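## Task

Remove the sticky-note cube from the open drawer, set it on the desk, and push the drawer fully closed while all its other contents stay inside. No cabinet may be moved much, the robot must not topple or be left leaning (that is a failure), and the result must hold without the robot supporting anything.

## Robot and tools

ROBOT. A simulated Hello Robot Stretch 4 with a single arm: an omni-wheel base, a lift riding up a mast, a telescoping arm that reaches forward, a three-joint wrist (yaw, pitch, roll) and a two-finger gripper. It is about 1.6 m tall, and no part of the base rim is more than 0.23 m from the base origin. Cameras: head_camera (pinhole, 420x560), head_left_camera and head_right_camera (fisheye, 420x672), wrist_camera (pinhole, 616x392). Loose objects may occasionally get nudged by something other than the robot.

FRAMES. Base frame: origin on the floor below the base centre, x ahead, y to the left, z up. hand_pose is expressed in it and marks a point between the open fingertips; with all wrist joints at 0 the hand axes line up with the base axes. The printed hand position may be somewhat wrong. The odometry frame is where the base frame was when the scene began; base_odometry comes from wheel rotation only, so slip shows up as travel, and heading (left positive) runs -3.142 to 3.142.

execute_actions. Arguments: actions, a list holding exactly one action or nothing (empty just reports state and images); cameras, a list of camera names or "all" (null/omitted means all, [] means none; an unknown name rejects the call). One action may contain base, joints, or both, plus optional pace and contact_limits; or it contains only end_of_arm. Base and joint motions start together and may finish at different moments.
- base: exactly one key, each a relative move measured from the pose in the scene's most recent state report. translate_m: metres straight ahead (+) or back (-), -2 to 2. strafe_m: metres sideways, left +, -2 to 2. rotate_rad: in-place turn in radians, counter-clockwise seen from above +, -3.2 to 3.2.
- joints: a dict of absolute targets by joint name (one arm, so one set). lift_m 0 to 1.2 m; arm_m 0 to 0.55 m extension; wrist_yaw_rad -1.134 to 4.276 (0 ahead, + left, 3.14 stowed backward, above 3.4 the arm may block it); wrist_pitch_rad -1.117 to 4.259 (0 level, 1.57 pointing down); wrist_roll_rad -1.117 to 4.259 (0 fingers level, + turns clockwise viewed from behind); gripper_m -0.038 to 0.141 m fingertip gap (below 0 the fingers press together). Done tolerances: ±0.004 for lift, arm and gripper, ±0.02 for yaw and roll, ±0.05 for pitch. A joint target past its range is clamped and still executed (reported); any other bad value or key rejects the whole call and nothing moves.
- pace: "slow", "default", "fast", "max". Base top speed 0.1/0.3/0.4/0.6 m/s and turn 1/2/3/4 rad/s respectively; with lift above 0.2 these are further reduced, down to 0.3 m/s and 1 rad/s at full height.
- contact_limits: {"arm_m": value}, 0 (gentlest) to 0.75 (firmest), default 0.5; sets how hard the arm may push before halting.
- end_of_arm: "enable_torque" re-powers wrist or gripper motors that shut off.
No action runs beyond 15 s. Joints or base not named in an action may keep driving toward an earlier target without the status showing it. If a result reports a stop, the remaining execute_actions, wait and finished_scene calls in that same reply are skipped.

wait: seconds, 0 to 10; nothing new is commanded and the scene keeps running; returns the same state and images.
zoom_image: camera (one of the four names) and region [x0, y0, x1, y1] in that camera's pixels, origin top-left, at most 504x504; only cameras with a full image in the latest result.
finished_scene: scene, the integer number of the current scene; ends it irreversibly after the last command has been held, reports success and gives the next task.

RESULTS. joint_positions; base_status and joint_status per motion: "done" (for the base, wheels turned the commanded amount even if slipping), "off_target" (resting away from target, maybe still pushing), "contact_stop_at_<key>" (met resistance; that part goes slack, a slack lift may sag, slack wheels may roll), "limit_stop_at_<name>", "time_out", "torque_fault" (wrist motor went limp; send enable_torque). After such stops the old target is dropped. on_its_own covers things not commanded in this call; "held at" there is the held target, not the position. limit_stop_at_tilt: lean over 6 degrees, lift, arm and wheels go slack and ignore commands. limit_stop_at_own_body: a joint nearly hit the robot; moving away still works. It tends to happen with the gripper pitched up (below -0.2) and rolled (below -0.4 or above 4). lidar_m: 12 distances in 30-degree sectors, first straight ahead, then counter-clockwise (4th left, 7th behind, 10th right); "-" means nothing seen or closer than 0.25 m; it sees from ~0.15 m up, so tabletops register; clear objects and thin legs may be missed. wrist_depth_mm: 7x7 grid of median depths, 100-2000 mm, row by row from top left, robot body included. turned_by_wheels vs turned_by_imu: a gap above ~0.1 rad suggests a collision or slip, and heading is off by about that gap. base_tilt in degrees (forward/right positive), with a fixed offset up to ~1.5. motor_effort: percent of max, + toward higher joint values, bracket = peak during last action; wheel motors positive means turning right. A load in a level gripper shifts wrist_pitch effort away from 0. The pictures line lists the returned images in order; camera calibration is supplied separately and shifts when joints move.

GRIPPING. Command gripper_m below the object's width; going lower squeezes harder and pulls the item toward the wrist (up to about a third of the shortfall). Position and "done" do not confirm a hold; a firm grip usually shows in gripper_m effort. Fingertips jammed on a surface below: raise the lift.

ORDER AND CAUTIONS. Start by unfolding: lift_m 0.4 with wrist_yaw_rad 0 in one action. Locate the object, grasp, lift clear, place it on the desk and release, then push the drawer closed with a moderate contact limit. Avoid turning or driving with over 1 kg held and arm_m above 0.2, especially at fast paces; avoid long hard pushes, particularly with the gripper high; don't shove cabinets, drop or throw objects, slam the drawer, or leave anything resting on the gripper. Robot motion time matters; thinking time does not.

Each tool is called after "Call:" as name(argument=value, ...) on one line, values as JSON.

## Session

Call:
execute_actions(actions=[])

Scene clock: 0.00 s.
base_odometry: x=+0.000 y=+0.000 heading=+0.000 (m, m, rad; odometry frame)
turned_by_wheels: +0.000 (rad since the last result)
turned_by_imu: +0.000 (rad since the last result)
base_tilt: forward=-0.6 right=+0.0 (deg)
lidar_m: 1.89 1.28 1.29 1.64 1.51 1.56 2.03 1.95 1.17 1.34 2.37 2.64
base_status: not commanded
joint_positions: lift_m=+0.150 arm_m=+0.002 wrist_yaw_rad=+3.049 wrist_pitch_rad=-0.017 wrist_roll_rad=-0.002 gripper_m=+0.057
joint_status: not commanded
motor_effort: lift_m=+19 arm_m=-1 wrist_yaw_rad=-2 wrist_pitch_rad=-7 wrist_roll_rad=-1 gripper_m=-5 wheel_0=+0 wheel_1=+0 wheel_2=+0 (%)
hand_pose: x=-0.1062 y=+0.1137 z=+0.3332 quat_wxyz=(+0.046, +0.009, -0.001, +0.999) (m; base frame)
wrist_depth_mm: 142 193 - - 1863 1464 1281 / - 143 - - 1863 1499 1281 / - 141 - - 1863 1537 1308 / 110 142 278 - 1921 1537 1308 / 139 1863 - - 1921 1537 1308 / 1537 1537 221 1464 211 1281 1229 / 991 976 866 917 866 831 831
pictures: head_camera, head_left_camera, head_right_camera, wrist_camera
Images, in order (width x height): head_camera 420x560, head_left_camera 420x672, head_right_camera 420x672, wrist_camera 616x392.

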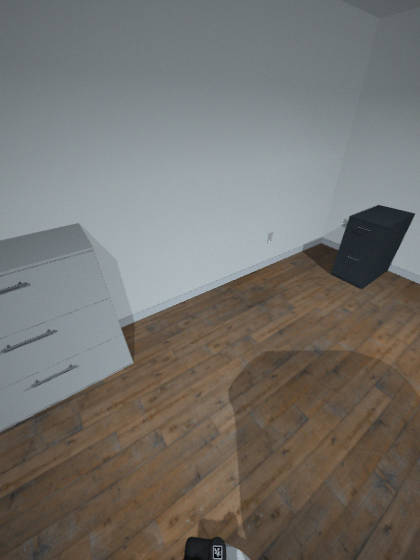

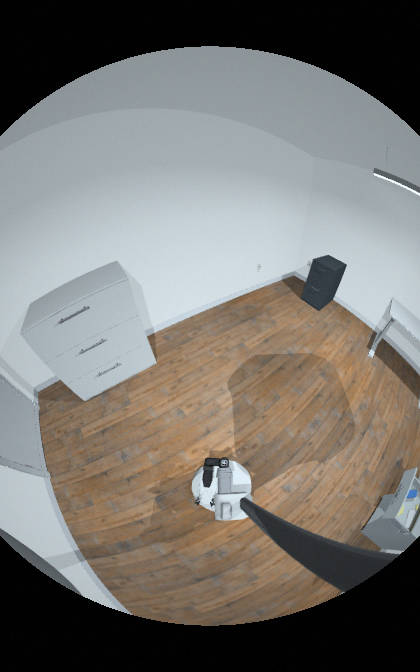

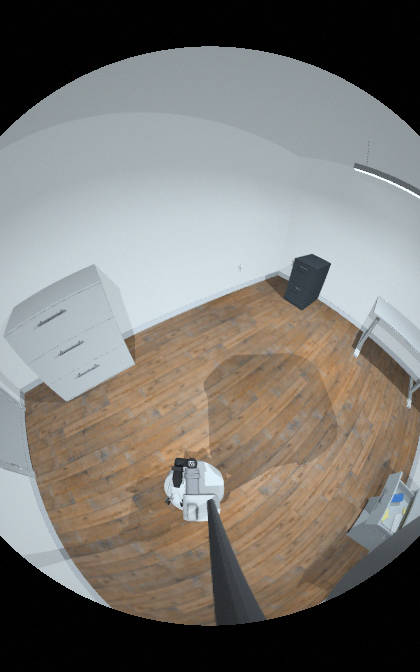

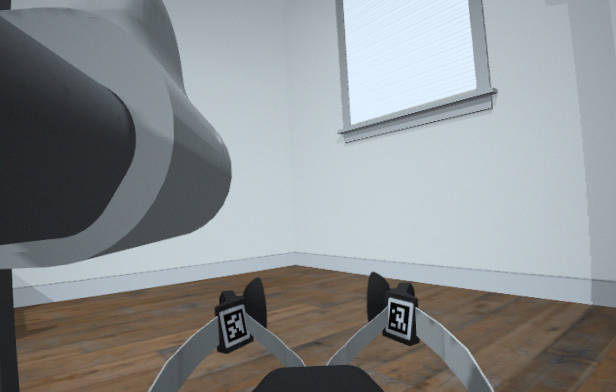

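Call:
execute_actions(actions=[{"base":{"rotate_rad":-1.75},"joints":{"lift_m":0.5,"wrist_yaw_rad":0},"pace":"fast"}])

Scene clock: 15.53 s.
base_odometry: x=+0.000 y=+0.000 heading=-1.750 (m, m, rad; odometry frame)
turned_by_wheels: -1.750 (rad since the last result)
turned_by_imu: -1.778 (rad since the last result)
base_tilt: forward=-0.7 right=+0.1 (deg)
lidar_m: 1.21 2.39 2.65 2.09 1.30 1.27 1.51 1.52 1.51 1.73 1.95 1.17
base_status: done
joint_positions: lift_m=+0.500 arm_m=+0.002 wrist_yaw_rad=+0.000 wrist_pitch_rad=-0.017 wrist_roll_rad=-0.002 gripper_m=+0.057
joint_status: all done
motor_effort: lift_m=+23(23) arm_m=-1(1) wrist_yaw_rad=-4(10) wrist_pitch_rad=-7(7) wrist_roll_rad=-2(1) gripper_m=-3(2) wheel_0=+0(6) wheel_1=+0(12) wheel_2=+0(8) (%)
hand_pose: x=+0.4614 y=-0.0873 z=+0.6829 quat_wxyz=(+1.000, -0.001, -0.009, +0.000) (m; base frame)
wrist_depth_mm: - - - - - 1661 1430 / - - - - - 1661 1430 / - - - - - 1708 1464 / - - - - - 1618 1430 / - - - - 1008 1182 1464 / - - 220 - 211 1182 1464 / 1808 1863 1618 1708 1281 1160 1430
pictures: head_camera, head_left_camera, head_right_camera, wrist_camera
camera_calibration (this result's frames):
wrist_camera: T_world_to_cam=[[0.0104633, -0.999025, -0.0428866, -0.0610235], [0.0417417, 0.0432879, -0.99819, 0.733254], [0.999074, 0.00865421, 0.042154, -0.264709], [0, 0, 0, 1]] pos_world=[0.234495, -0.0904142, 0.740468]
Images, in order (width x height): head_camera 420x560, head_left_camera 420x672, head_right_camera 420x672, wrist_camera 616x392.

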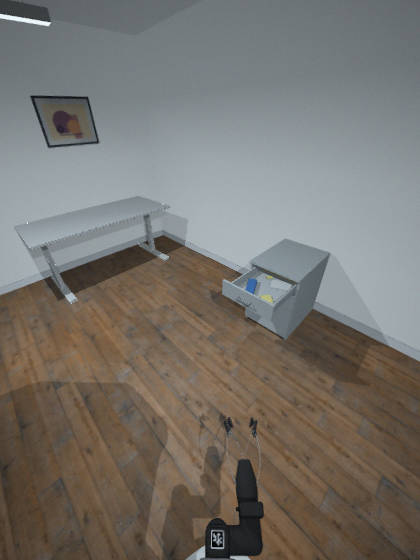

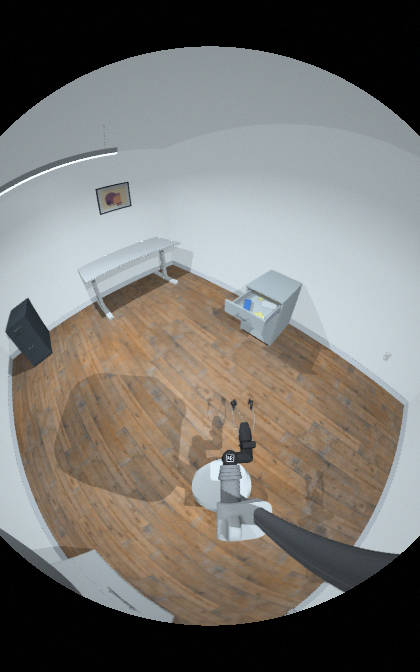

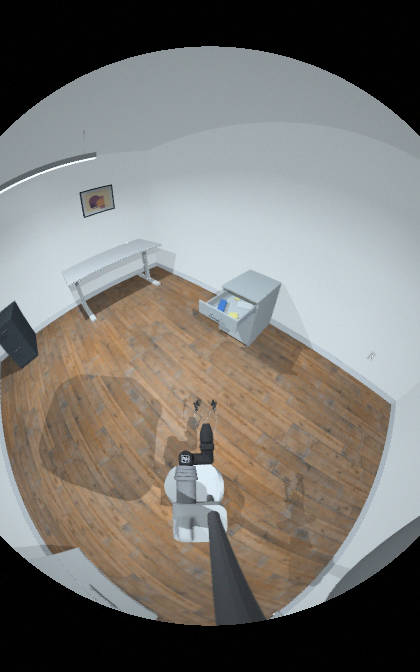

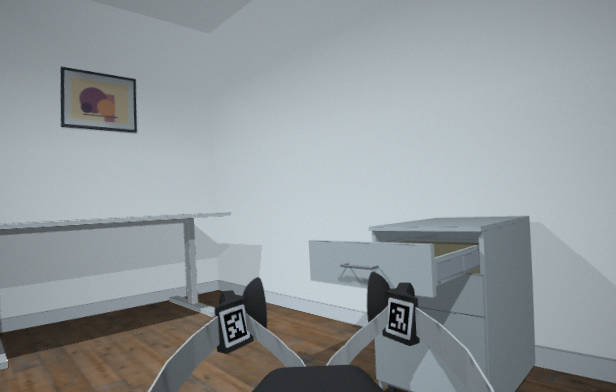

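Call:
zoom_image(camera="head_camera", region=[200, 220, 350, 350])

Region (200, 220, 350, 350) of head_camera's 420x560 image, scaled by 3.360, with more detail than that image has; it fills the top 437 rows of this view, and the rest is white.

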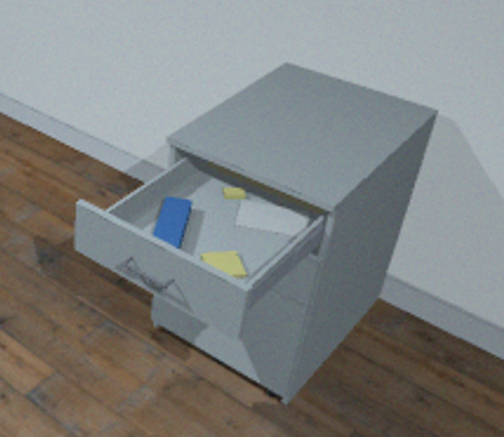

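Call:
execute_actions(actions=[{"base":{"rotate_rad":-0.19},"joints":{"wrist_pitch_rad":1.0},"pace":"fast"}], cameras=[])

Call:
execute_actions(actions=[{"base":{"translate_m":0.62},"joints":{"lift_m":0.9,"wrist_pitch_rad":1.57,"gripper_m":0.12},"pace":"fast"}], cameras=["head_camera","wrist_camera"])

Scene clock: 58.63 s.
base_odometry: x=+0.000 y=+0.000 heading=-1.940 (m, m, rad; odometry frame)
turned_by_wheels: -0.190 (rad since the last result)
turned_by_imu: -0.193 (rad since the last result)
base_tilt: forward=-0.7 right=+0.1 (deg)
lidar_m: 1.16 2.47 2.38 2.37 1.82 1.26 1.39 1.55 1.50 1.60 1.98 1.73
base_status: done
joint_positions: lift_m=+0.500 arm_m=+0.002 wrist_yaw_rad=+0.000 wrist_pitch_rad=+1.001 wrist_roll_rad=-0.002 gripper_m=+0.057
joint_status: all done
motor_effort: lift_m=+23(23) arm_m=-1(1) wrist_yaw_rad=-2(3) wrist_pitch_rad=-2(4) wrist_roll_rad=-2(2) gripper_m=-2(2) wheel_0=-1(5) wheel_1=-1(8) wheel_2=-1(7) (%)
hand_pose: x=+0.3286 y=-0.0874 z=+0.4350 quat_wxyz=(+0.877, -0.001, +0.480, +0.000) (m; base frame)
wrist_depth_mm: 1182 1160 1138 1098 1078 1078 1060 / 1042 1008 976 960 960 946 931 / 904 891 878 866 854 842 831 / 809 809 788 778 768 759 750 / 732 732 715 715 699 691 683 / 668 661 221 647 212 634 621 / 615 621 597 603 591 580 585
pictures: none
No camera images: the call's "cameras" was empty. Leave "cameras" out to get every camera's image.

Scene clock: 61.53 s.
base_odometry: x=-0.224 y=-0.578 heading=-1.940 (m, m, rad; odometry frame)
turned_by_wheels: +0.000 (rad since the last result)
turned_by_imu: -0.001 (rad since the last result)
base_tilt: forward=-0.6 right=+0.0 (deg)
lidar_m: 0.56 0.81 2.04 2.55 2.36 1.82 1.92 1.89 1.83 1.92 1.46 0.73
base_status: done
joint_positions: lift_m=+0.900 arm_m=+0.002 wrist_yaw_rad=+0.000 wrist_pitch_rad=+1.570 wrist_roll_rad=-0.002 gripper_m=+0.120
joint_status: all done
motor_effort: lift_m=+22(26) arm_m=-1(1) wrist_yaw_rad=-2(2) wrist_pitch_rad=+1(4) wrist_roll_rad=-1(0) gripper_m=+0(3) wheel_0=-2(5) wheel_1=-2(7) wheel_2=+1(12) (%)
hand_pose: x=+0.1732 y=-0.0874 z=+0.7894 quat_wxyz=(+0.707, -0.001, +0.707, +0.001) (m; base frame)
wrist_depth_mm: 1042 1025 1025 1008 1008 1008 976 / 1025 1025 1008 1008 1008 991 991 / 1025 1025 1008 1025 1008 991 976 / 1042 1008 1008 991 991 991 991 / 1008 1025 809 798 991 1008 991 / 1008 1025 798 798 991 991 991 / 1025 1008 798 150 1008 991 991
pictures: head_camera, wrist_camera
camera_calibration (this result's frames):
wrist_camera: T_world_to_cam=[[-0.0430171, -0.999031, -0.00927083, -0.070853], [-0.998745, 0.0432393, -0.0252686, 0.26378], [0.025645, 0.00817221, -0.999638, 1.00978], [0, 0, 0, 1]] pos_world=[0.234505, -0.0904422, 1.01542]
Images, in order (width x height): head_camera 420x560, wrist_camera 616x392.

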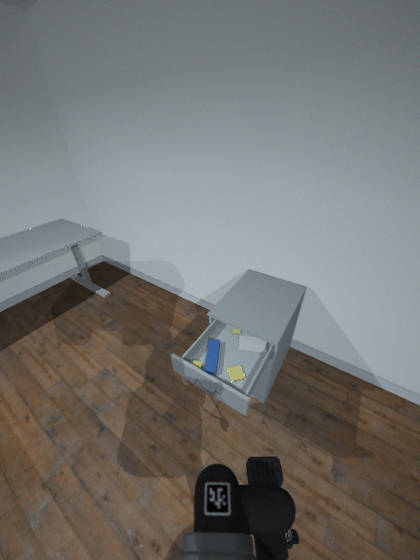

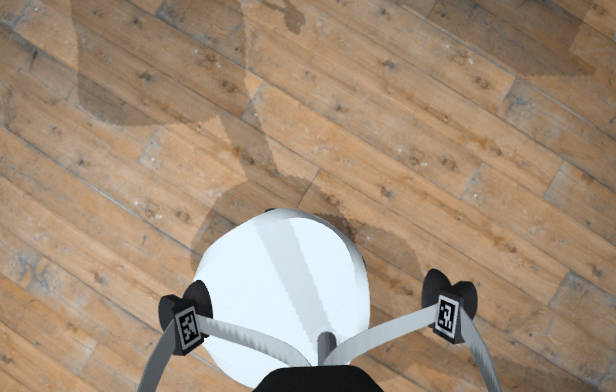

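Call:
execute_actions(actions=[{"base":{"translate_m":0.15},"joints":{"arm_m":0.36},"pace":"fast"}], cameras=["head_camera","wrist_camera"])

Scene clock: 78.13 s.
base_odometry: x=-0.278 y=-0.718 heading=-1.940 (m, m, rad; odometry frame)
turned_by_wheels: +0.000 (rad since the last result)
turned_by_imu: -0.001 (rad since the last result)
base_tilt: forward=-0.7 right=+0.0 (deg)
lidar_m: 0.43 0.62 1.96 2.57 2.48 1.97 2.06 1.99 1.92 1.75 1.33 0.40
base_status: done
joint_positions: lift_m=+0.900 arm_m=+0.359 wrist_yaw_rad=+0.000 wrist_pitch_rad=+1.570 wrist_roll_rad=-0.002 gripper_m=+0.120
joint_status: all done
motor_effort: lift_m=+22(22) arm_m=+5(8) wrist_yaw_rad=-3(3) wrist_pitch_rad=+2(0) wrist_roll_rad=-2(2) gripper_m=+0(0) wheel_0=+0(5) wheel_1=+0(5) wheel_2=+0(10) (%)
hand_pose: x=+0.5304 y=-0.0874 z=+0.7894 quat_wxyz=(+0.707, -0.001, +0.707, +0.001) (m; base frame)
wrist_depth_mm: 1025 1025 492 492 480 364 946 / 1025 496 462 492 480 433 991 / 1008 492 466 492 488 1008 991 / 1025 455 496 480 488 976 991 / 1025 1008 452 488 991 991 991 / 1025 1025 384 430 1008 991 991 / 1025 1025 1008 149 991 991 991
pictures: head_camera, wrist_camera
camera_calibration (this result's frames):
wrist_camera: T_world_to_cam=[[-0.0427165, -0.999044, -0.00927886, -0.0556421], [-0.998753, 0.0429405, -0.0254568, 0.620643], [0.0258309, 0.00817987, -0.999633, 1.00051], [0, 0, 0, 1]] pos_world=[0.591648, -0.0904238, 1.01543]
Images, in order (width x height): head_camera 420x560, wrist_camera 616x392.

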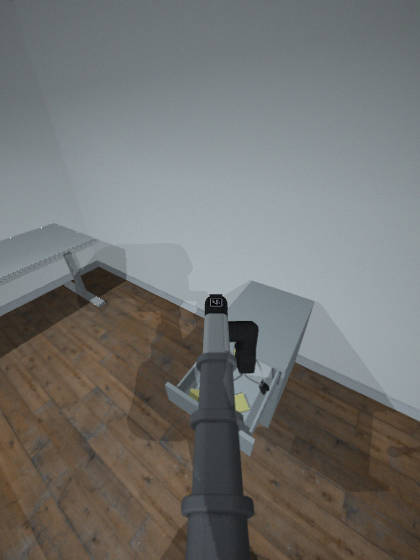

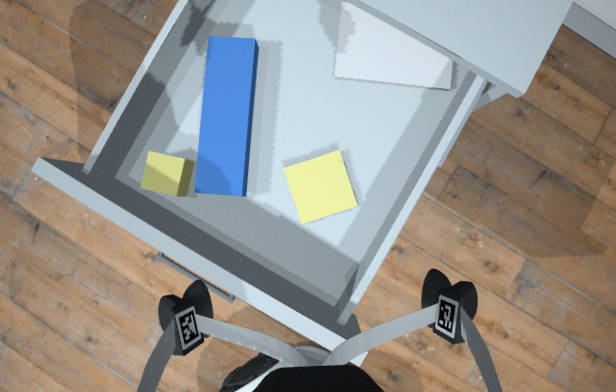

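Call:
zoom_image(camera="wrist_camera", region=[30, 60, 330, 300])

Region (30, 60, 330, 300) of wrist_camera's 616x392 image, scaled by 1.680; it fills the top 403 rows of this view, and the rest is white.

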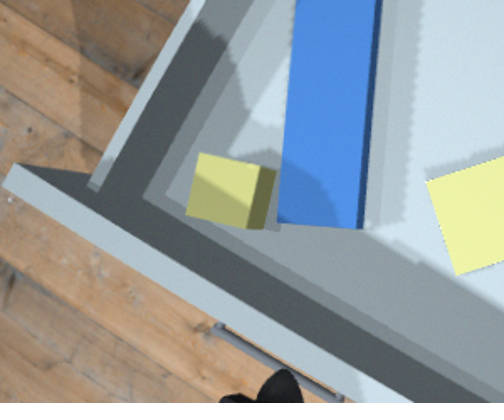

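Call:
execute_actions(actions=[{"base":{"strafe_m":0.168},"joints":{"arm_m":0.45,"wrist_roll_rad":0.23,"lift_m":0.82,"gripper_m":0.085},"pace":"fast"}], cameras=["head_left_camera","wrist_camera"])

Scene clock: 125.67 s.
base_odometry: x=-0.121 y=-0.779 heading=-1.940 (m, m, rad; odometry frame)
turned_by_wheels: +0.000 (rad since the last result)
turned_by_imu: -0.001 (rad since the last result)
base_tilt: forward=-0.7 right=+0.1 (deg)
lidar_m: 0.46 1.87 1.80 2.41 2.39 1.91 1.98 2.14 2.04 1.89 1.44 0.48
base_status: done
joint_positions: lift_m=+0.820 arm_m=+0.449 wrist_yaw_rad=+0.000 wrist_pitch_rad=+1.570 wrist_roll_rad=+0.230 gripper_m=+0.085
joint_status: all done
motor_effort: lift_m=+15(22) arm_m=+5(9) wrist_yaw_rad=-3(2) wrist_pitch_rad=+1(1) wrist_roll_rad=-1(5) gripper_m=-2(1) wheel_0=+1(9) wheel_1=-2(9) wheel_2=+0(0) (%)
hand_pose: x=+0.6203 y=-0.0874 z=+0.7100 quat_wxyz=(+0.703, +0.081, +0.702, -0.081) (m; base frame)
wrist_depth_mm: 946 946 946 410 410 402 399 / 946 931 946 404 410 402 407 / 946 931 931 410 410 410 407 / 931 931 931 413 407 407 407 / 946 931 410 379 407 404 394 / 931 931 220 362 211 404 375 / 931 931 931 157 303 332 373
pictures: head_left_camera, wrist_camera
camera_calibration (this result's frames):
wrist_camera: T_world_to_cam=[[-0.27085, -0.962575, -0.00949188, 0.0923223], [-0.962243, 0.271006, -0.0253689, 0.705695], [0.0269918, 0.00226234, -0.999633, 0.917553], [0, 0, 0, 1]] pos_world=[0.679289, -0.104456, 0.935996]
Images, in order (width x height): head_left_camera 420x672, wrist_camera 616x392.

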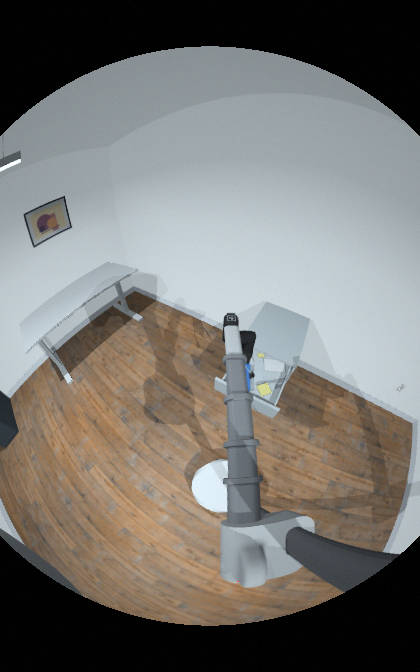

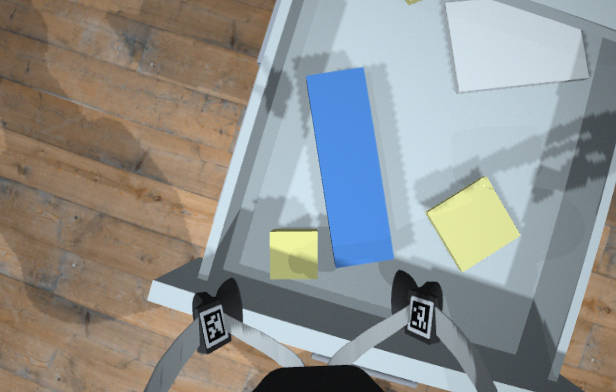

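Call:
zoom_image(camera="wrist_camera", region=[180, 170, 460, 370])

Region (180, 170, 460, 370) of wrist_camera's 616x392 image, scaled by 1.800; it fills the top 360 rows of this view, and the rest is white.

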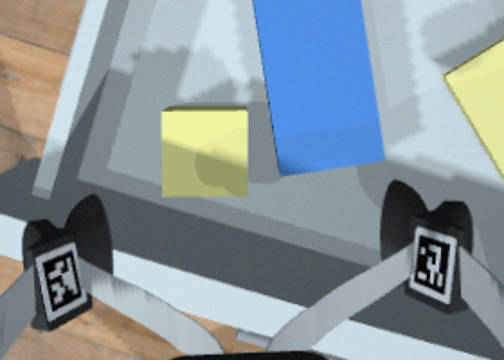

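Call:
execute_actions(actions=[{"base":{"strafe_m":-0.05},"joints":{"arm_m":0.495,"lift_m":0.73,"wrist_roll_rad":0.12},"pace":"default"}], cameras=["wrist_camera"])

Scene clock: 197.47 s.
base_odometry: x=-0.168 y=-0.761 heading=-1.941 (m, m, rad; odometry frame)
turned_by_wheels: +0.000 (rad since the last result)
turned_by_imu: -0.001 (rad since the last result)
base_tilt: forward=-0.7 right=+0.1 (deg)
lidar_m: 0.48 1.93 1.86 2.43 2.41 1.95 2.00 2.09 2.01 1.87 1.40 0.44
base_status: done
joint_positions: lift_m=+0.730 arm_m=+0.494 wrist_yaw_rad=+0.000 wrist_pitch_rad=+1.570 wrist_roll_rad=+0.120 gripper_m=+0.085
joint_status: all done
motor_effort: lift_m=+15(15) arm_m=+5(1) wrist_yaw_rad=-3(3) wrist_pitch_rad=-1(0) wrist_roll_rad=-2(1) gripper_m=-2(2) wheel_0=-2(8) wheel_1=+1(9) wheel_2=+0(1) (%)
hand_pose: x=+0.6653 y=-0.0874 z=+0.6201 quat_wxyz=(+0.706, +0.043, +0.706, -0.042) (m; base frame)
wrist_depth_mm: 854 854 842 322 320 310 207 / 854 854 324 322 320 309 309 / 854 854 322 291 320 317 309 / 854 854 322 291 320 319 317 / 842 842 322 290 319 317 315 / 854 322 220 290 211 306 315 / 246 262 283 157 319 307 315
pictures: wrist_camera
camera_calibration (this result's frames):
wrist_camera: T_world_to_cam=[[-0.164313, -0.986364, -0.00936459, 0.0306049], [-0.986054, 0.164501, -0.0252319, 0.753099], [0.0264283, 0.00508806, -0.999638, 0.827038], [0, 0, 0, 1]] pos_world=[0.725768, -0.0979057, 0.846027]
Images, in order (width x height): wrist_camera 616x392.

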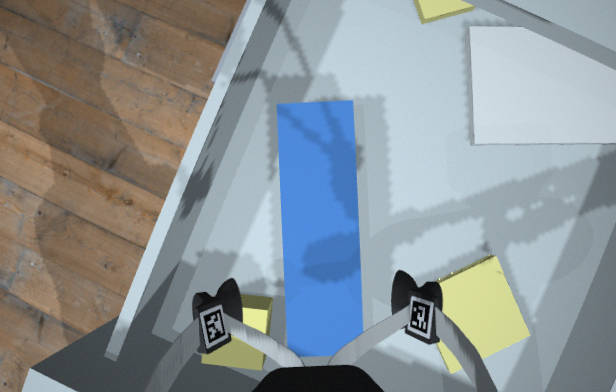

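Call:
execute_actions(actions=[{"joints":{"arm_m":0.508,"lift_m":0.668},"pace":"default"}], cameras=["wrist_camera"])

Call:
execute_actions(actions=[{"base":{"strafe_m":-0.05},"pace":"slow"}], cameras=["wrist_camera"])

Scene clock: 207.20 s.
base_odometry: x=-0.168 y=-0.761 heading=-1.941 (m, m, rad; odometry frame)
turned_by_wheels: +0.000 (rad since the last result)
turned_by_imu: +0.000 (rad since the last result)
base_tilt: forward=-0.6 right=+0.0 (deg)
lidar_m: 0.47 1.93 1.85 2.43 2.41 1.91 2.01 2.08 2.00 1.85 1.39 0.45
base_status: not commanded
joint_positions: lift_m=+0.668 arm_m=+0.507 wrist_yaw_rad=+0.000 wrist_pitch_rad=+1.570 wrist_roll_rad=+0.120 gripper_m=+0.085
joint_status: all done
motor_effort: lift_m=+15(12) arm_m=+5(8) wrist_yaw_rad=-3(2) wrist_pitch_rad=+0(1) wrist_roll_rad=-2(1) gripper_m=-2(1) wheel_0=-2(2) wheel_1=+2(2) wheel_2=-1(1) (%)
hand_pose: x=+0.6783 y=-0.0874 z=+0.5581 quat_wxyz=(+0.706, +0.043, +0.706, -0.042) (m; base frame)
wrist_depth_mm: 788 788 224 259 258 257 247 / 788 788 238 259 258 257 247 / 778 788 260 229 258 257 246 / 788 788 259 229 257 256 255 / 788 238 260 229 257 256 255 / 788 241 220 229 210 255 254 / 778 237 221 157 256 245 245
pictures: wrist_camera
camera_calibration (this result's frames):
wrist_camera: T_world_to_cam=[[-0.164309, -0.986364, -0.00935696, 0.0321532], [-0.986056, 0.164497, -0.0251862, 0.764325], [0.026382, 0.00508816, -0.999639, 0.764765], [0, 0, 0, 1]] pos_world=[0.738774, -0.0979055, 0.78404]
Images, in order (width x height): wrist_camera 616x392.

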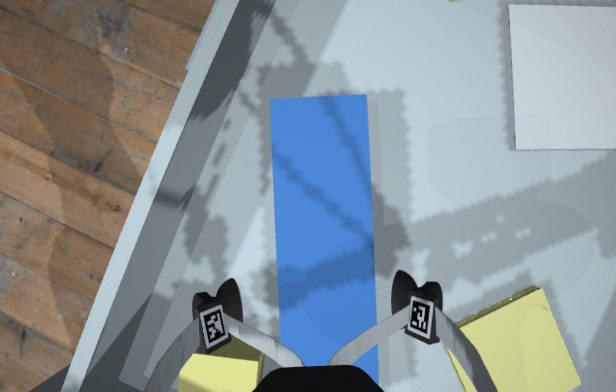

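Scene clock: 208.80 s.
base_odometry: x=-0.214 y=-0.743 heading=-1.941 (m, m, rad; odometry frame)
turned_by_wheels: +0.000 (rad since the last result)
turned_by_imu: +0.000 (rad since the last result)
base_tilt: forward=-0.6 right=+0.1 (deg)
lidar_m: 0.45 1.97 1.89 2.48 2.45 1.94 2.02 2.05 1.95 1.81 1.37 0.43
base_status: done
joint_positions: lift_m=+0.668 arm_m=+0.507 wrist_yaw_rad=+0.000 wrist_pitch_rad=+1.570 wrist_roll_rad=+0.120 gripper_m=+0.085
joint_status: not commanded
motor_effort: lift_m=+14(15) arm_m=+5(5) wrist_yaw_rad=-1(1) wrist_pitch_rad=+0(1) wrist_roll_rad=-2(2) gripper_m=-2(2) wheel_0=+1(6) wheel_1=-2(4) wheel_2=+0(1) (%)
hand_pose: x=+0.6783 y=-0.0874 z=+0.5581 quat_wxyz=(+0.706, +0.043, +0.706, -0.042) (m; base frame)
wrist_depth_mm: 788 225 260 259 259 248 247 / 798 228 260 259 258 248 247 / 798 235 260 230 258 248 246 / 798 260 260 229 258 257 255 / 221 260 259 229 257 256 255 / 221 260 220 229 211 255 255 / 247 238 229 157 247 246 255
pictures: wrist_camera
camera_calibration (this result's frames):
wrist_camera: T_world_to_cam=[[-0.164301, -0.986366, -0.00935693, 0.0321475], [-0.986057, 0.164488, -0.0251861, 0.764326], [0.0263818, 0.00508838, -0.999639, 0.764765], [0, 0, 0, 1]] pos_world=[0.738775, -0.0979049, 0.78404]
Images, in order (width x height): wrist_camera 616x392.

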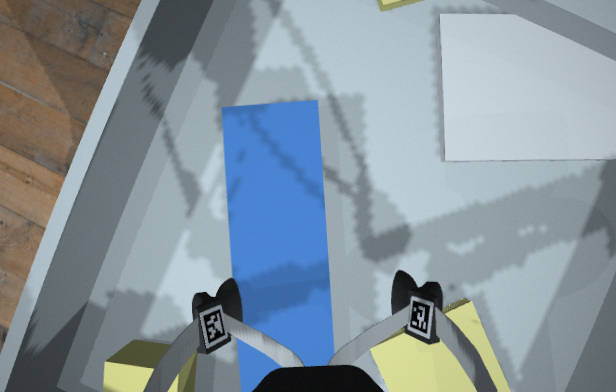

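Call:
execute_actions(actions=[{"joints":{"lift_m":0.74,"gripper_m":0.075},"pace":"fast"}], cameras=[])

Call:
execute_actions(actions=[{"base":{"strafe_m":0.115},"joints":{"arm_m":0.46,"wrist_roll_rad":0.26},"pace":"default"}], cameras=["wrist_camera"])

Scene clock: 222.80 s.
base_odometry: x=-0.214 y=-0.743 heading=-1.941 (m, m, rad; odometry frame)
turned_by_wheels: +0.000 (rad since the last result)
turned_by_imu: +0.000 (rad since the last result)
base_tilt: forward=-0.7 right=+0.0 (deg)
lidar_m: 0.47 1.95 1.90 2.49 2.43 1.95 2.02 2.04 1.94 1.82 1.37 0.41
base_status: not commanded
joint_positions: lift_m=+0.740 arm_m=+0.507 wrist_yaw_rad=+0.000 wrist_pitch_rad=+1.570 wrist_roll_rad=+0.120 gripper_m=+0.075
joint_status: all done
motor_effort: lift_m=+22(26) arm_m=+5(5) wrist_yaw_rad=-3(3) wrist_pitch_rad=-1(0) wrist_roll_rad=-2(1) gripper_m=-2(1) wheel_0=+1(1) wheel_1=-2(2) wheel_2=-1(1) (%)
hand_pose: x=+0.6783 y=-0.0874 z=+0.6294 quat_wxyz=(+0.706, +0.043, +0.706, -0.042) (m; base frame)
wrist_depth_mm: 866 854 319 332 207 206 205 / 866 854 332 330 329 220 205 / 866 866 332 329 330 319 317 / 866 325 330 301 327 327 325 / 866 329 330 301 327 325 325 / 866 332 217 300 211 325 300 / 281 310 312 159 317 320 287
pictures: none
No camera images: the call's "cameras" was empty. Leave "cameras" out to get every camera's image.

Scene clock: 224.33 s.
base_odometry: x=-0.107 y=-0.784 heading=-1.941 (m, m, rad; odometry frame)
turned_by_wheels: +0.000 (rad since the last result)
turned_by_imu: +0.000 (rad since the last result)
base_tilt: forward=-0.7 right=+0.1 (deg)
lidar_m: 0.50 1.84 1.78 2.36 2.39 1.92 1.96 2.16 2.07 1.89 1.44 0.49
base_status: done
joint_positions: lift_m=+0.740 arm_m=+0.461 wrist_yaw_rad=+0.000 wrist_pitch_rad=+1.570 wrist_roll_rad=+0.260 gripper_m=+0.075
joint_status: all done
motor_effort: lift_m=+22(22) arm_m=-5(5) wrist_yaw_rad=-2(2) wrist_pitch_rad=-2(0) wrist_roll_rad=+0(2) gripper_m=-3(2) wheel_0=+3(7) wheel_1=-2(8) wheel_2=-1(1) (%)
hand_pose: x=+0.6320 y=-0.0874 z=+0.6294 quat_wxyz=(+0.701, +0.092, +0.701, -0.091) (m; base frame)
wrist_depth_mm: 866 854 854 332 329 329 319 / 854 866 842 330 301 327 327 / 854 854 854 330 300 329 327 / 854 854 332 330 300 327 322 / 866 842 330 329 298 317 317 / 854 854 217 297 211 327 327 / 854 854 224 159 274 319 324
pictures: wrist_camera
camera_calibration (this result's frames):
wrist_camera: T_world_to_cam=[[-0.29971, -0.953984, -0.00946678, 0.11368], [-0.953652, 0.299855, -0.0251946, 0.711822], [0.0268739, 0.00147694, -0.999638, 0.836694], [0, 0, 0, 1]] pos_world=[0.690416, -0.10623, 0.855402]
Images, in order (width x height): wrist_camera 616x392.

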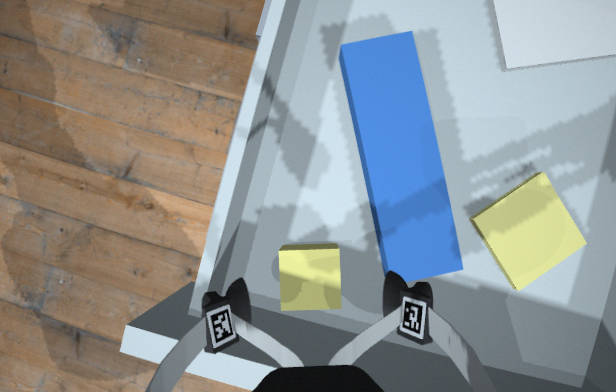

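Call:
execute_actions(actions=[{"base":{"strafe_m":0.005},"joints":{"lift_m":0.705,"gripper_m":0.058},"pace":"default"}], cameras=["wrist_camera"])

Scene clock: 237.67 s.
base_odometry: x=-0.102 y=-0.786 heading=-1.941 (m, m, rad; odometry frame)
turned_by_wheels: +0.000 (rad since the last result)
turned_by_imu: +0.000 (rad since the last result)
base_tilt: forward=-0.6 right=+0.1 (deg)
lidar_m: 0.52 1.86 1.79 2.37 2.38 1.91 1.96 2.16 2.06 1.88 1.44 0.49
base_status: done
joint_positions: lift_m=+0.705 arm_m=+0.461 wrist_yaw_rad=+0.000 wrist_pitch_rad=+1.570 wrist_roll_rad=+0.260 gripper_m=+0.058
joint_status: all done
motor_effort: lift_m=+15(21) arm_m=-5(5) wrist_yaw_rad=-3(2) wrist_pitch_rad=+1(0) wrist_roll_rad=-1(0) gripper_m=-3(3) wheel_0=-1(5) wheel_1=-1(7) wheel_2=+0(2) (%)
hand_pose: x=+0.6320 y=-0.0874 z=+0.5951 quat_wxyz=(+0.701, +0.092, +0.701, -0.091) (m; base frame)
wrist_depth_mm: 831 831 820 297 266 296 285 / 831 831 831 297 265 294 293 / 831 820 820 296 266 294 293 / 820 820 297 296 265 291 283 / 820 820 297 276 278 282 282 / 820 820 219 257 211 293 293 / 820 191 192 224 265 291 291
pictures: wrist_camera
camera_calibration (this result's frames):
wrist_camera: T_world_to_cam=[[-0.29971, -0.953983, -0.00946678, 0.113355], [-0.953652, 0.299856, -0.0251946, 0.710954], [0.0268739, 0.00147694, -0.999638, 0.802338], [0, 0, 0, 1]] pos_world=[0.690414, -0.10623, 0.821033]
Images, in order (width x height): wrist_camera 616x392.

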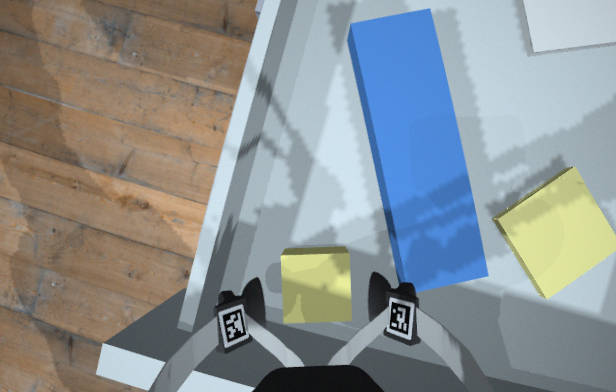

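Call:
execute_actions(actions=[{"joints":{"lift_m":0.664},"pace":"default"}], cameras=["wrist_camera"])

Scene clock: 244.47 s.
base_odometry: x=-0.102 y=-0.786 heading=-1.941 (m, m, rad; odometry frame)
turned_by_wheels: +0.000 (rad since the last result)
turned_by_imu: +0.000 (rad since the last result)
base_tilt: forward=-0.6 right=+0.0 (deg)
lidar_m: 0.50 1.85 1.79 2.38 2.37 1.91 1.96 2.15 2.05 1.93 1.45 0.49
base_status: not commanded
joint_positions: lift_m=+0.664 arm_m=+0.461 wrist_yaw_rad=+0.000 wrist_pitch_rad=+1.570 wrist_roll_rad=+0.260 gripper_m=+0.058
joint_status: all done
motor_effort: lift_m=+14(15) arm_m=-5(5) wrist_yaw_rad=-3(2) wrist_pitch_rad=-1(1) wrist_roll_rad=-1(1) gripper_m=-3(4) wheel_0=+0(0) wheel_1=-1(1) wheel_2=+0(0) (%)
hand_pose: x=+0.6320 y=-0.0874 z=+0.5541 quat_wxyz=(+0.701, +0.092, +0.701, -0.091) (m; base frame)
wrist_depth_mm: 778 778 788 256 225 254 254 / 788 778 256 256 225 254 254 / 778 778 255 256 224 224 252 / 788 778 255 255 240 224 253 / 778 778 255 254 254 224 242 / 778 778 211 217 211 252 252 / 778 183 192 216 253 251 251
pictures: wrist_camera
camera_calibration (this result's frames):
wrist_camera: T_world_to_cam=[[-0.29971, -0.953983, -0.00946678, 0.112966], [-0.953652, 0.299855, -0.0251946, 0.70992], [0.0268739, 0.00147694, -0.999638, 0.761362], [0, 0, 0, 1]] pos_world=[0.690412, -0.10623, 0.780042]
Images, in order (width x height): wrist_camera 616x392.

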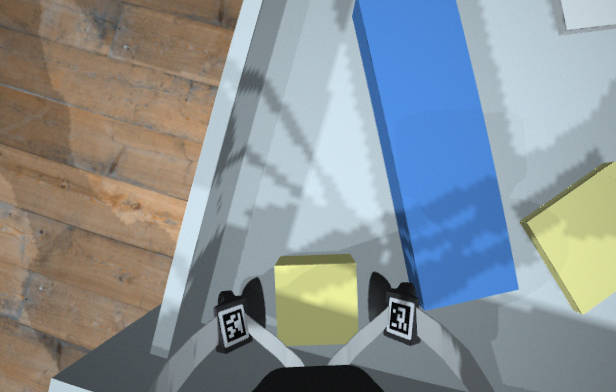

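Call:
execute_actions(actions=[{"joints":{"lift_m":0.658,"gripper_m":0.012},"pace":"default"}], cameras=["wrist_camera"])

Scene clock: 251.07 s.
base_odometry: x=-0.102 y=-0.786 heading=-1.941 (m, m, rad; odometry frame)
turned_by_wheels: +0.000 (rad since the last result)
turned_by_imu: +0.000 (rad since the last result)
base_tilt: forward=-0.6 right=+0.1 (deg)
lidar_m: 0.50 1.86 1.81 2.37 2.39 1.93 1.96 2.14 2.07 1.91 1.44 0.48
base_status: not commanded
joint_positions: lift_m=+0.658 arm_m=+0.461 wrist_yaw_rad=+0.000 wrist_pitch_rad=+1.570 wrist_roll_rad=+0.260 gripper_m=+0.012
joint_status: all done
motor_effort: lift_m=+14(12) arm_m=-5(5) wrist_yaw_rad=-3(2) wrist_pitch_rad=+1(0) wrist_roll_rad=-1(1) gripper_m=-20(20) wheel_0=-1(0) wheel_1=-1(1) wheel_2=+0(0) (%)
hand_pose: x=+0.6320 y=-0.0874 z=+0.5481 quat_wxyz=(+0.701, +0.092, +0.701, -0.091) (m; base frame)
wrist_depth_mm: 778 768 778 250 219 248 248 / 778 778 247 249 219 247 247 / 788 778 238 250 218 217 247 / 788 778 244 249 240 218 246 / 778 768 249 249 248 217 236 / 778 778 207 202 200 246 245 / 778 172 186 200 246 246 245
pictures: wrist_camera
camera_calibration (this result's frames):
wrist_camera: T_world_to_cam=[[-0.29971, -0.953983, -0.00946675, 0.112909], [-0.953652, 0.299856, -0.0251945, 0.709767], [0.0268738, 0.00147694, -0.999638, 0.755358], [0, 0, 0, 1]] pos_world=[0.690411, -0.10623, 0.774035]
Images, in order (width x height): wrist_camera 616x392.

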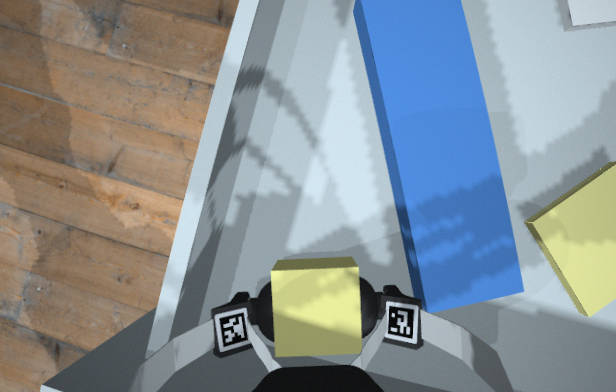

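Call:
execute_actions(actions=[{"joints":{"lift_m":0.8},"pace":"default"}], cameras=["wrist_camera"])

Call:
execute_actions(actions=[{"base":{"rotate_rad":0.95},"joints":{"arm_m":0.15,"wrist_roll_rad":0,"lift_m":0.85},"pace":"default"}], cameras=["head_camera","head_left_camera","wrist_camera"])

Scene clock: 262.90 s.
base_odometry: x=-0.102 y=-0.786 heading=-1.941 (m, m, rad; odometry frame)
turned_by_wheels: +0.000 (rad since the last result)
turned_by_imu: -0.001 (rad since the last result)
base_tilt: forward=-0.7 right=+0.0 (deg)
lidar_m: 0.49 1.87 1.80 2.37 2.38 1.91 1.95 2.16 2.07 1.91 1.45 0.48
base_status: not commanded
joint_positions: lift_m=+0.800 arm_m=+0.461 wrist_yaw_rad=+0.000 wrist_pitch_rad=+1.570 wrist_roll_rad=+0.260 gripper_m=+0.012
joint_status: all done
motor_effort: lift_m=+23(23) arm_m=-5(5) wrist_yaw_rad=-3(2) wrist_pitch_rad=+0(1) wrist_roll_rad=+0(1) gripper_m=-19(21) wheel_0=+0(0) wheel_1=-1(1) wheel_2=+0(0) (%)
hand_pose: x=+0.6320 y=-0.0874 z=+0.6894 quat_wxyz=(+0.701, +0.092, +0.701, -0.091) (m; base frame)
wrist_depth_mm: 917 917 917 392 389 377 377 / 917 917 917 392 362 387 387 / 917 917 917 392 359 389 387 / 917 917 917 389 359 387 384 / 917 917 917 389 357 384 384 / 917 917 286 201 200 387 384 / 917 917 904 201 282 285 362
pictures: wrist_camera
camera_calibration (this result's frames):
wrist_camera: T_world_to_cam=[[-0.29971, -0.953983, -0.00946678, 0.114246], [-0.953652, 0.299856, -0.0251946, 0.713325], [0.0268739, 0.00147694, -0.999638, 0.896605], [0, 0, 0, 1]] pos_world=[0.690409, -0.10623, 0.915334]
Images, in order (width x height): wrist_camera 616x392.

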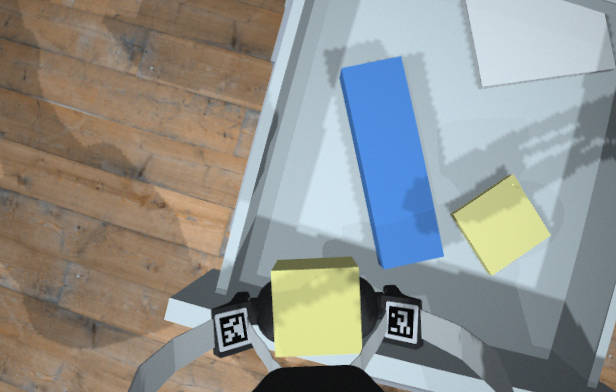

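Scene clock: 264.93 s.
base_odometry: x=-0.102 y=-0.786 heading=-0.991 (m, m, rad; odometry frame)
turned_by_wheels: +0.950 (rad since the last result)
turned_by_imu: +0.965 (rad since the last result)
base_tilt: forward=-0.7 right=+0.0 (deg)
lidar_m: 1.78 2.33 2.40 2.00 1.90 2.24 2.09 2.08 1.50 0.48 0.49 1.91
base_status: done
joint_positions: lift_m=+0.850 arm_m=+0.151 wrist_yaw_rad=+0.000 wrist_pitch_rad=+1.570 wrist_roll_rad=+0.000 gripper_m=+0.012
joint_status: all done
motor_effort: lift_m=+23(23) arm_m=-5(10) wrist_yaw_rad=-3(3) wrist_pitch_rad=+1(1) wrist_roll_rad=-3(3) gripper_m=-20(19) wheel_0=+1(6) wheel_1=+0(6) wheel_2=+1(7) (%)
hand_pose: x=+0.3219 y=-0.0874 z=+0.7394 quat_wxyz=(+0.707, +0.000, +0.707, +0.000) (m; base frame)
wrist_depth_mm: 976 976 960 960 960 946 960 / 960 960 960 960 960 960 946 / 976 960 960 960 960 960 946 / 976 960 960 960 946 960 946 / 976 976 976 946 946 946 946 / 976 960 788 200 200 960 931 / 976 976 741 201 946 946 946
pictures: head_camera, head_left_camera, wrist_camera
camera_calibration (this result's frames):
wrist_camera: T_world_to_cam=[[-0.0450267, -0.998943, -0.00926599, -0.0642677], [-0.99866, 0.045247, -0.0251262, 0.41111], [0.0255189, 0.00812223, -0.999641, 0.955964], [0, 0, 0, 1]] pos_world=[0.38327, -0.0905658, 0.965356]
Images, in order (width x height): head_camera 420x560, head_left_camera 420x672, wrist_camera 616x392.

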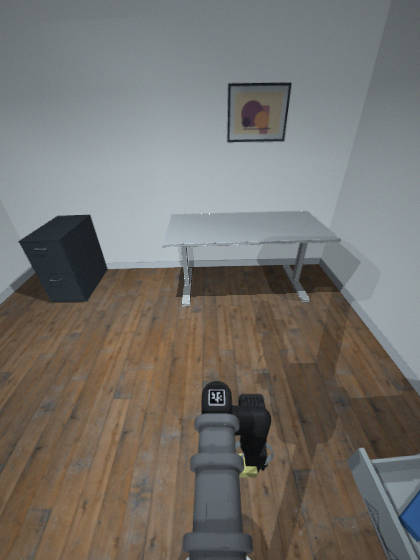

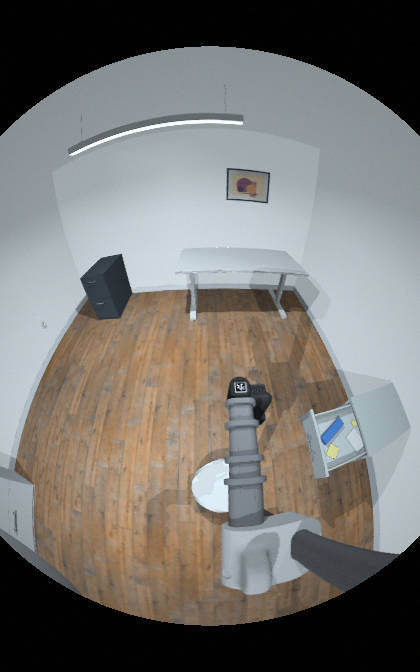

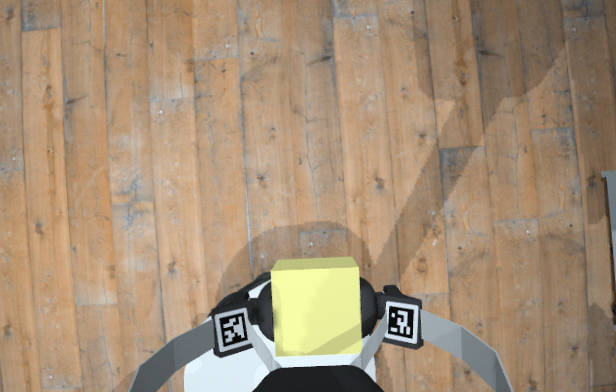

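Call:
execute_actions(actions=[{"base":{"translate_m":1.24},"joints":{"arm_m":0.53,"lift_m":0.92},"pace":"fast"}], cameras=["head_camera","wrist_camera"])

Scene clock: 276.40 s.
base_odometry: x=+0.578 y=-1.823 heading=-0.991 (m, m, rad; odometry frame)
turned_by_wheels: +0.000 (rad since the last result)
turned_by_imu: -0.002 (rad since the last result)
base_tilt: forward=-0.7 right=+0.0 (deg)
lidar_m: 0.55 0.62 1.55 2.36 2.43 2.62 3.39 0.96 1.14 1.36 0.89 0.61
base_status: done
joint_positions: lift_m=+0.920 arm_m=+0.529 wrist_yaw_rad=+0.000 wrist_pitch_rad=+1.570 wrist_roll_rad=+0.000 gripper_m=+0.012
joint_status: all done
motor_effort: lift_m=+22(25) arm_m=+5(4) wrist_yaw_rad=-2(2) wrist_pitch_rad=+0(1) wrist_roll_rad=-2(1) gripper_m=-20(19) wheel_0=-1(5) wheel_1=+0(6) wheel_2=+1(11) (%)
hand_pose: x=+0.7004 y=-0.0874 z=+0.8094 quat_wxyz=(+0.707, +0.000, +0.707, +0.000) (m; base frame)
wrist_depth_mm: 317 317 314 314 310 309 307 / 319 315 314 312 310 307 307 / 317 314 314 312 310 309 306 / 319 314 314 310 309 307 306 / 317 314 314 310 309 307 306 / 315 314 310 201 200 307 306 / 315 314 312 201 307 306 306
pictures: head_camera, wrist_camera
camera_calibration (this result's frames):
wrist_camera: T_world_to_cam=[[-0.0445762, -0.998963, -0.00927525, -0.0468889], [-0.998675, 0.0447986, -0.0253362, 0.790939], [0.0257254, 0.00813356, -0.999636, 1.01616], [0, 0, 0, 1]] pos_world=[0.761659, -0.0905382, 1.03539]
Images, in order (width x height): head_camera 420x560, wrist_camera 616x392.

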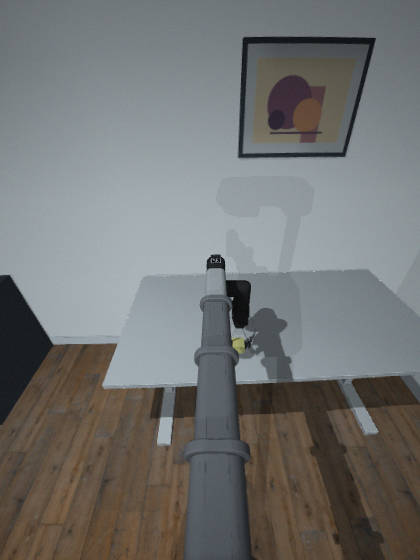

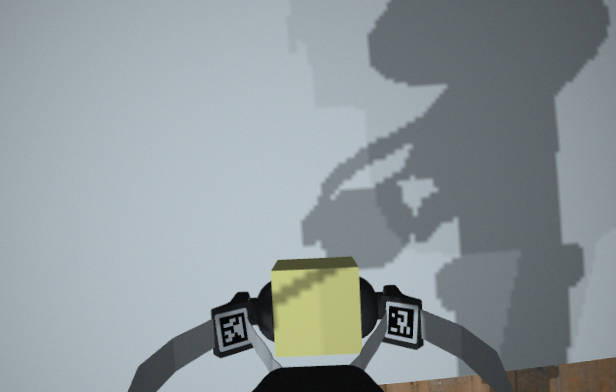

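Call:
execute_actions(actions=[{"base":{"translate_m":0.05},"joints":{"lift_m":0.86},"pace":"default"}], cameras=[])

Call:
execute_actions(actions=[{"joints":{"gripper_m":0.065},"pace":"default"}], cameras=["wrist_camera"])

Scene clock: 285.13 s.
base_odometry: x=+0.605 y=-1.865 heading=-0.991 (m, m, rad; odometry frame)
turned_by_wheels: +0.000 (rad since the last result)
turned_by_imu: +0.000 (rad since the last result)
base_tilt: forward=-0.6 right=+0.0 (deg)
lidar_m: 0.52 0.54 1.51 2.35 2.45 2.62 3.43 1.00 1.23 1.36 0.79 0.55
base_status: done
joint_positions: lift_m=+0.860 arm_m=+0.529 wrist_yaw_rad=+0.000 wrist_pitch_rad=+1.570 wrist_roll_rad=+0.000 gripper_m=+0.012
joint_status: all done
motor_effort: lift_m=+15(20) arm_m=+5(5) wrist_yaw_rad=-3(3) wrist_pitch_rad=+0(0) wrist_roll_rad=-1(1) gripper_m=-18(20) wheel_0=-1(5) wheel_1=+0(6) wheel_2=+2(6) (%)
hand_pose: x=+0.7004 y=-0.0874 z=+0.7500 quat_wxyz=(+0.707, +0.000, +0.707, +0.000) (m; base frame)
wrist_depth_mm: 257 256 254 253 252 250 250 / 256 255 254 253 252 250 249 / 257 255 254 252 251 250 248 / 256 255 253 252 251 249 248 / 256 254 253 251 250 249 248 / 255 254 252 202 200 249 247 / 255 254 252 201 249 248 247
pictures: none
No camera images: the call's "cameras" was empty. Leave "cameras" out to get every camera's image.

Scene clock: 286.47 s.
base_odometry: x=+0.605 y=-1.865 heading=-0.991 (m, m, rad; odometry frame)
turned_by_wheels: +0.000 (rad since the last result)
turned_by_imu: +0.000 (rad since the last result)
base_tilt: forward=-0.6 right=+0.0 (deg)
lidar_m: 0.52 0.55 1.51 2.36 2.44 2.60 3.45 1.03 1.22 1.38 0.79 0.55
base_status: not commanded
joint_positions: lift_m=+0.860 arm_m=+0.529 wrist_yaw_rad=+0.000 wrist_pitch_rad=+1.570 wrist_roll_rad=+0.000 gripper_m=+0.065
joint_status: all done
motor_effort: lift_m=+15(15) arm_m=+5(5) wrist_yaw_rad=-3(3) wrist_pitch_rad=+0(1) wrist_roll_rad=-1(1) gripper_m=-2(19) wheel_0=-1(1) wheel_1=+0(0) wheel_2=+2(2) (%)
hand_pose: x=+0.7004 y=-0.0874 z=+0.7500 quat_wxyz=(+0.707, +0.000, +0.707, +0.000) (m; base frame)
wrist_depth_mm: 257 256 255 253 251 250 249 / 257 256 254 253 252 251 249 / 256 255 254 253 251 249 249 / 256 255 254 252 251 249 248 / 256 254 252 252 250 250 249 / 255 255 215 213 210 248 248 / 255 254 252 161 250 249 248
pictures: wrist_camera
camera_calibration (this result's frames):
wrist_camera: T_world_to_cam=[[-0.0445759, -0.998963, -0.00927498, -0.0474399], [-0.998675, 0.0447982, -0.0253303, 0.789433], [0.0257195, 0.00813357, -0.999636, 0.956802], [0, 0, 0, 1]] pos_world=[0.761664, -0.0905381, 0.97601]
Images, in order (width x height): wrist_camera 616x392.

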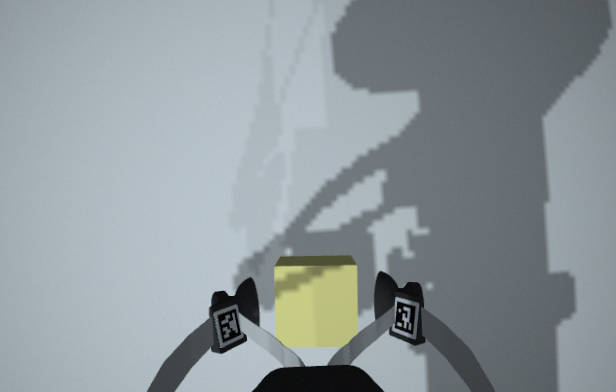

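Call:
execute_actions(actions=[{"base":{"translate_m":-1.06},"joints":{"arm_m":0.0,"lift_m":0.89},"pace":"fast"}], cameras=["head_camera"])

Call:
execute_actions(actions=[{"base":{"rotate_rad":-1.53},"joints":{"lift_m":0.43,"gripper_m":0.0},"pace":"fast"}], cameras=["head_camera"])

Scene clock: 319.67 s.
base_odometry: x=+0.024 y=-0.978 heading=-0.990 (m, m, rad; odometry frame)
turned_by_wheels: +0.000 (rad since the last result)
turned_by_imu: +0.000 (rad since the last result)
base_tilt: forward=-0.6 right=+0.0 (deg)
lidar_m: 1.57 1.64 2.34 2.33 1.97 2.49 2.33 2.08 0.51 0.47 0.50 1.67
base_status: done
joint_positions: lift_m=+0.890 arm_m=+0.003 wrist_yaw_rad=+0.000 wrist_pitch_rad=+1.570 wrist_roll_rad=+0.000 gripper_m=+0.065
joint_status: all done
joint sent to its limit — the command would take arm_m past its lower limit, so that joint was sent only as far as its limit.
motor_effort: lift_m=+22(24) arm_m=-5(8) wrist_yaw_rad=-2(3) wrist_pitch_rad=-1(2) wrist_roll_rad=-2(1) gripper_m=-3(2) wheel_0=+1(5) wheel_1=+1(9) wheel_2=+0(10) (%)
hand_pose: x=+0.1738 y=-0.0874 z=+0.7794 quat_wxyz=(+0.707, +0.000, +0.707, +0.000) (m; base frame)
wrist_depth_mm: 1025 1008 1008 991 1008 991 976 / 1025 1008 1008 991 1008 976 991 / 1025 1008 1008 1008 991 991 991 / 1025 1008 1008 991 991 991 991 / 1008 1008 788 788 991 976 991 / 1025 1008 215 788 210 991 976 / 1025 1008 778 161 991 976 991
pictures: head_camera
Images, in order (width x height): head_camera 420x560.

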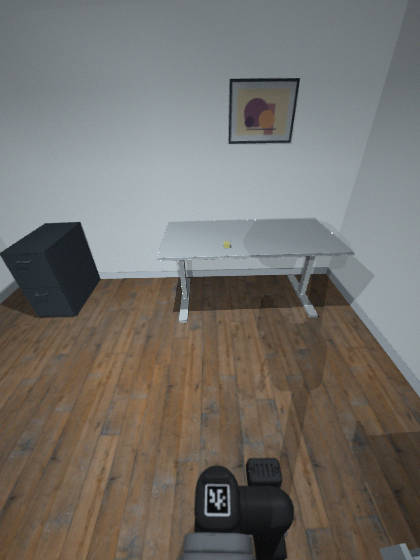

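Scene clock: 321.90 s.
base_odometry: x=+0.024 y=-0.978 heading=-2.521 (m, m, rad; odometry frame)
turned_by_wheels: -1.530 (rad since the last result)
turned_by_imu: -1.555 (rad since the last result)
base_tilt: forward=-0.7 right=+0.0 (deg)
lidar_m: 0.48 0.51 1.64 1.59 2.19 2.45 2.33 1.96 2.42 2.28 2.00 0.51
base_status: done
joint_positions: lift_m=+0.430 arm_m=+0.003 wrist_yaw_rad=+0.000 wrist_pitch_rad=+1.570 wrist_roll_rad=+0.000 gripper_m=+0.000
joint_status: all done
motor_effort: lift_m=+15(19) arm_m=-5(4) wrist_yaw_rad=-2(2) wrist_pitch_rad=+0(1) wrist_roll_rad=+0(2) gripper_m=-5(7) wheel_0=+0(5) wheel_1=+0(8) wheel_2=-1(6) (%)
hand_pose: x=+0.1739 y=-0.0874 z=+0.3200 quat_wxyz=(+0.707, +0.000, +0.707, +0.000) (m; base frame)
wrist_depth_mm: 554 554 549 549 544 539 539 / 554 549 544 544 544 539 539 / 554 549 549 549 544 539 535 / 554 549 549 544 544 535 535 / 549 549 336 340 539 535 535 / 554 334 330 203 357 539 535 / 338 332 255 180 329 535 535
pictures: head_camera
Images, in order (width x height): head_camera 420x560.

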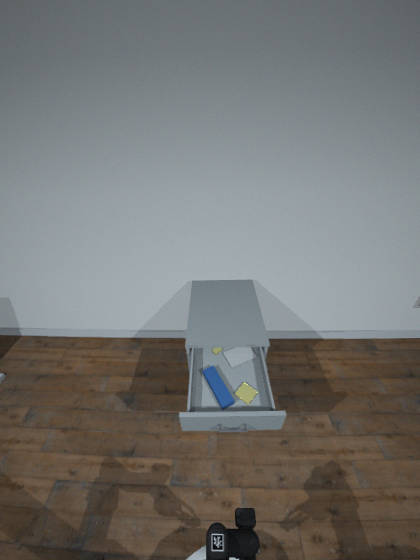

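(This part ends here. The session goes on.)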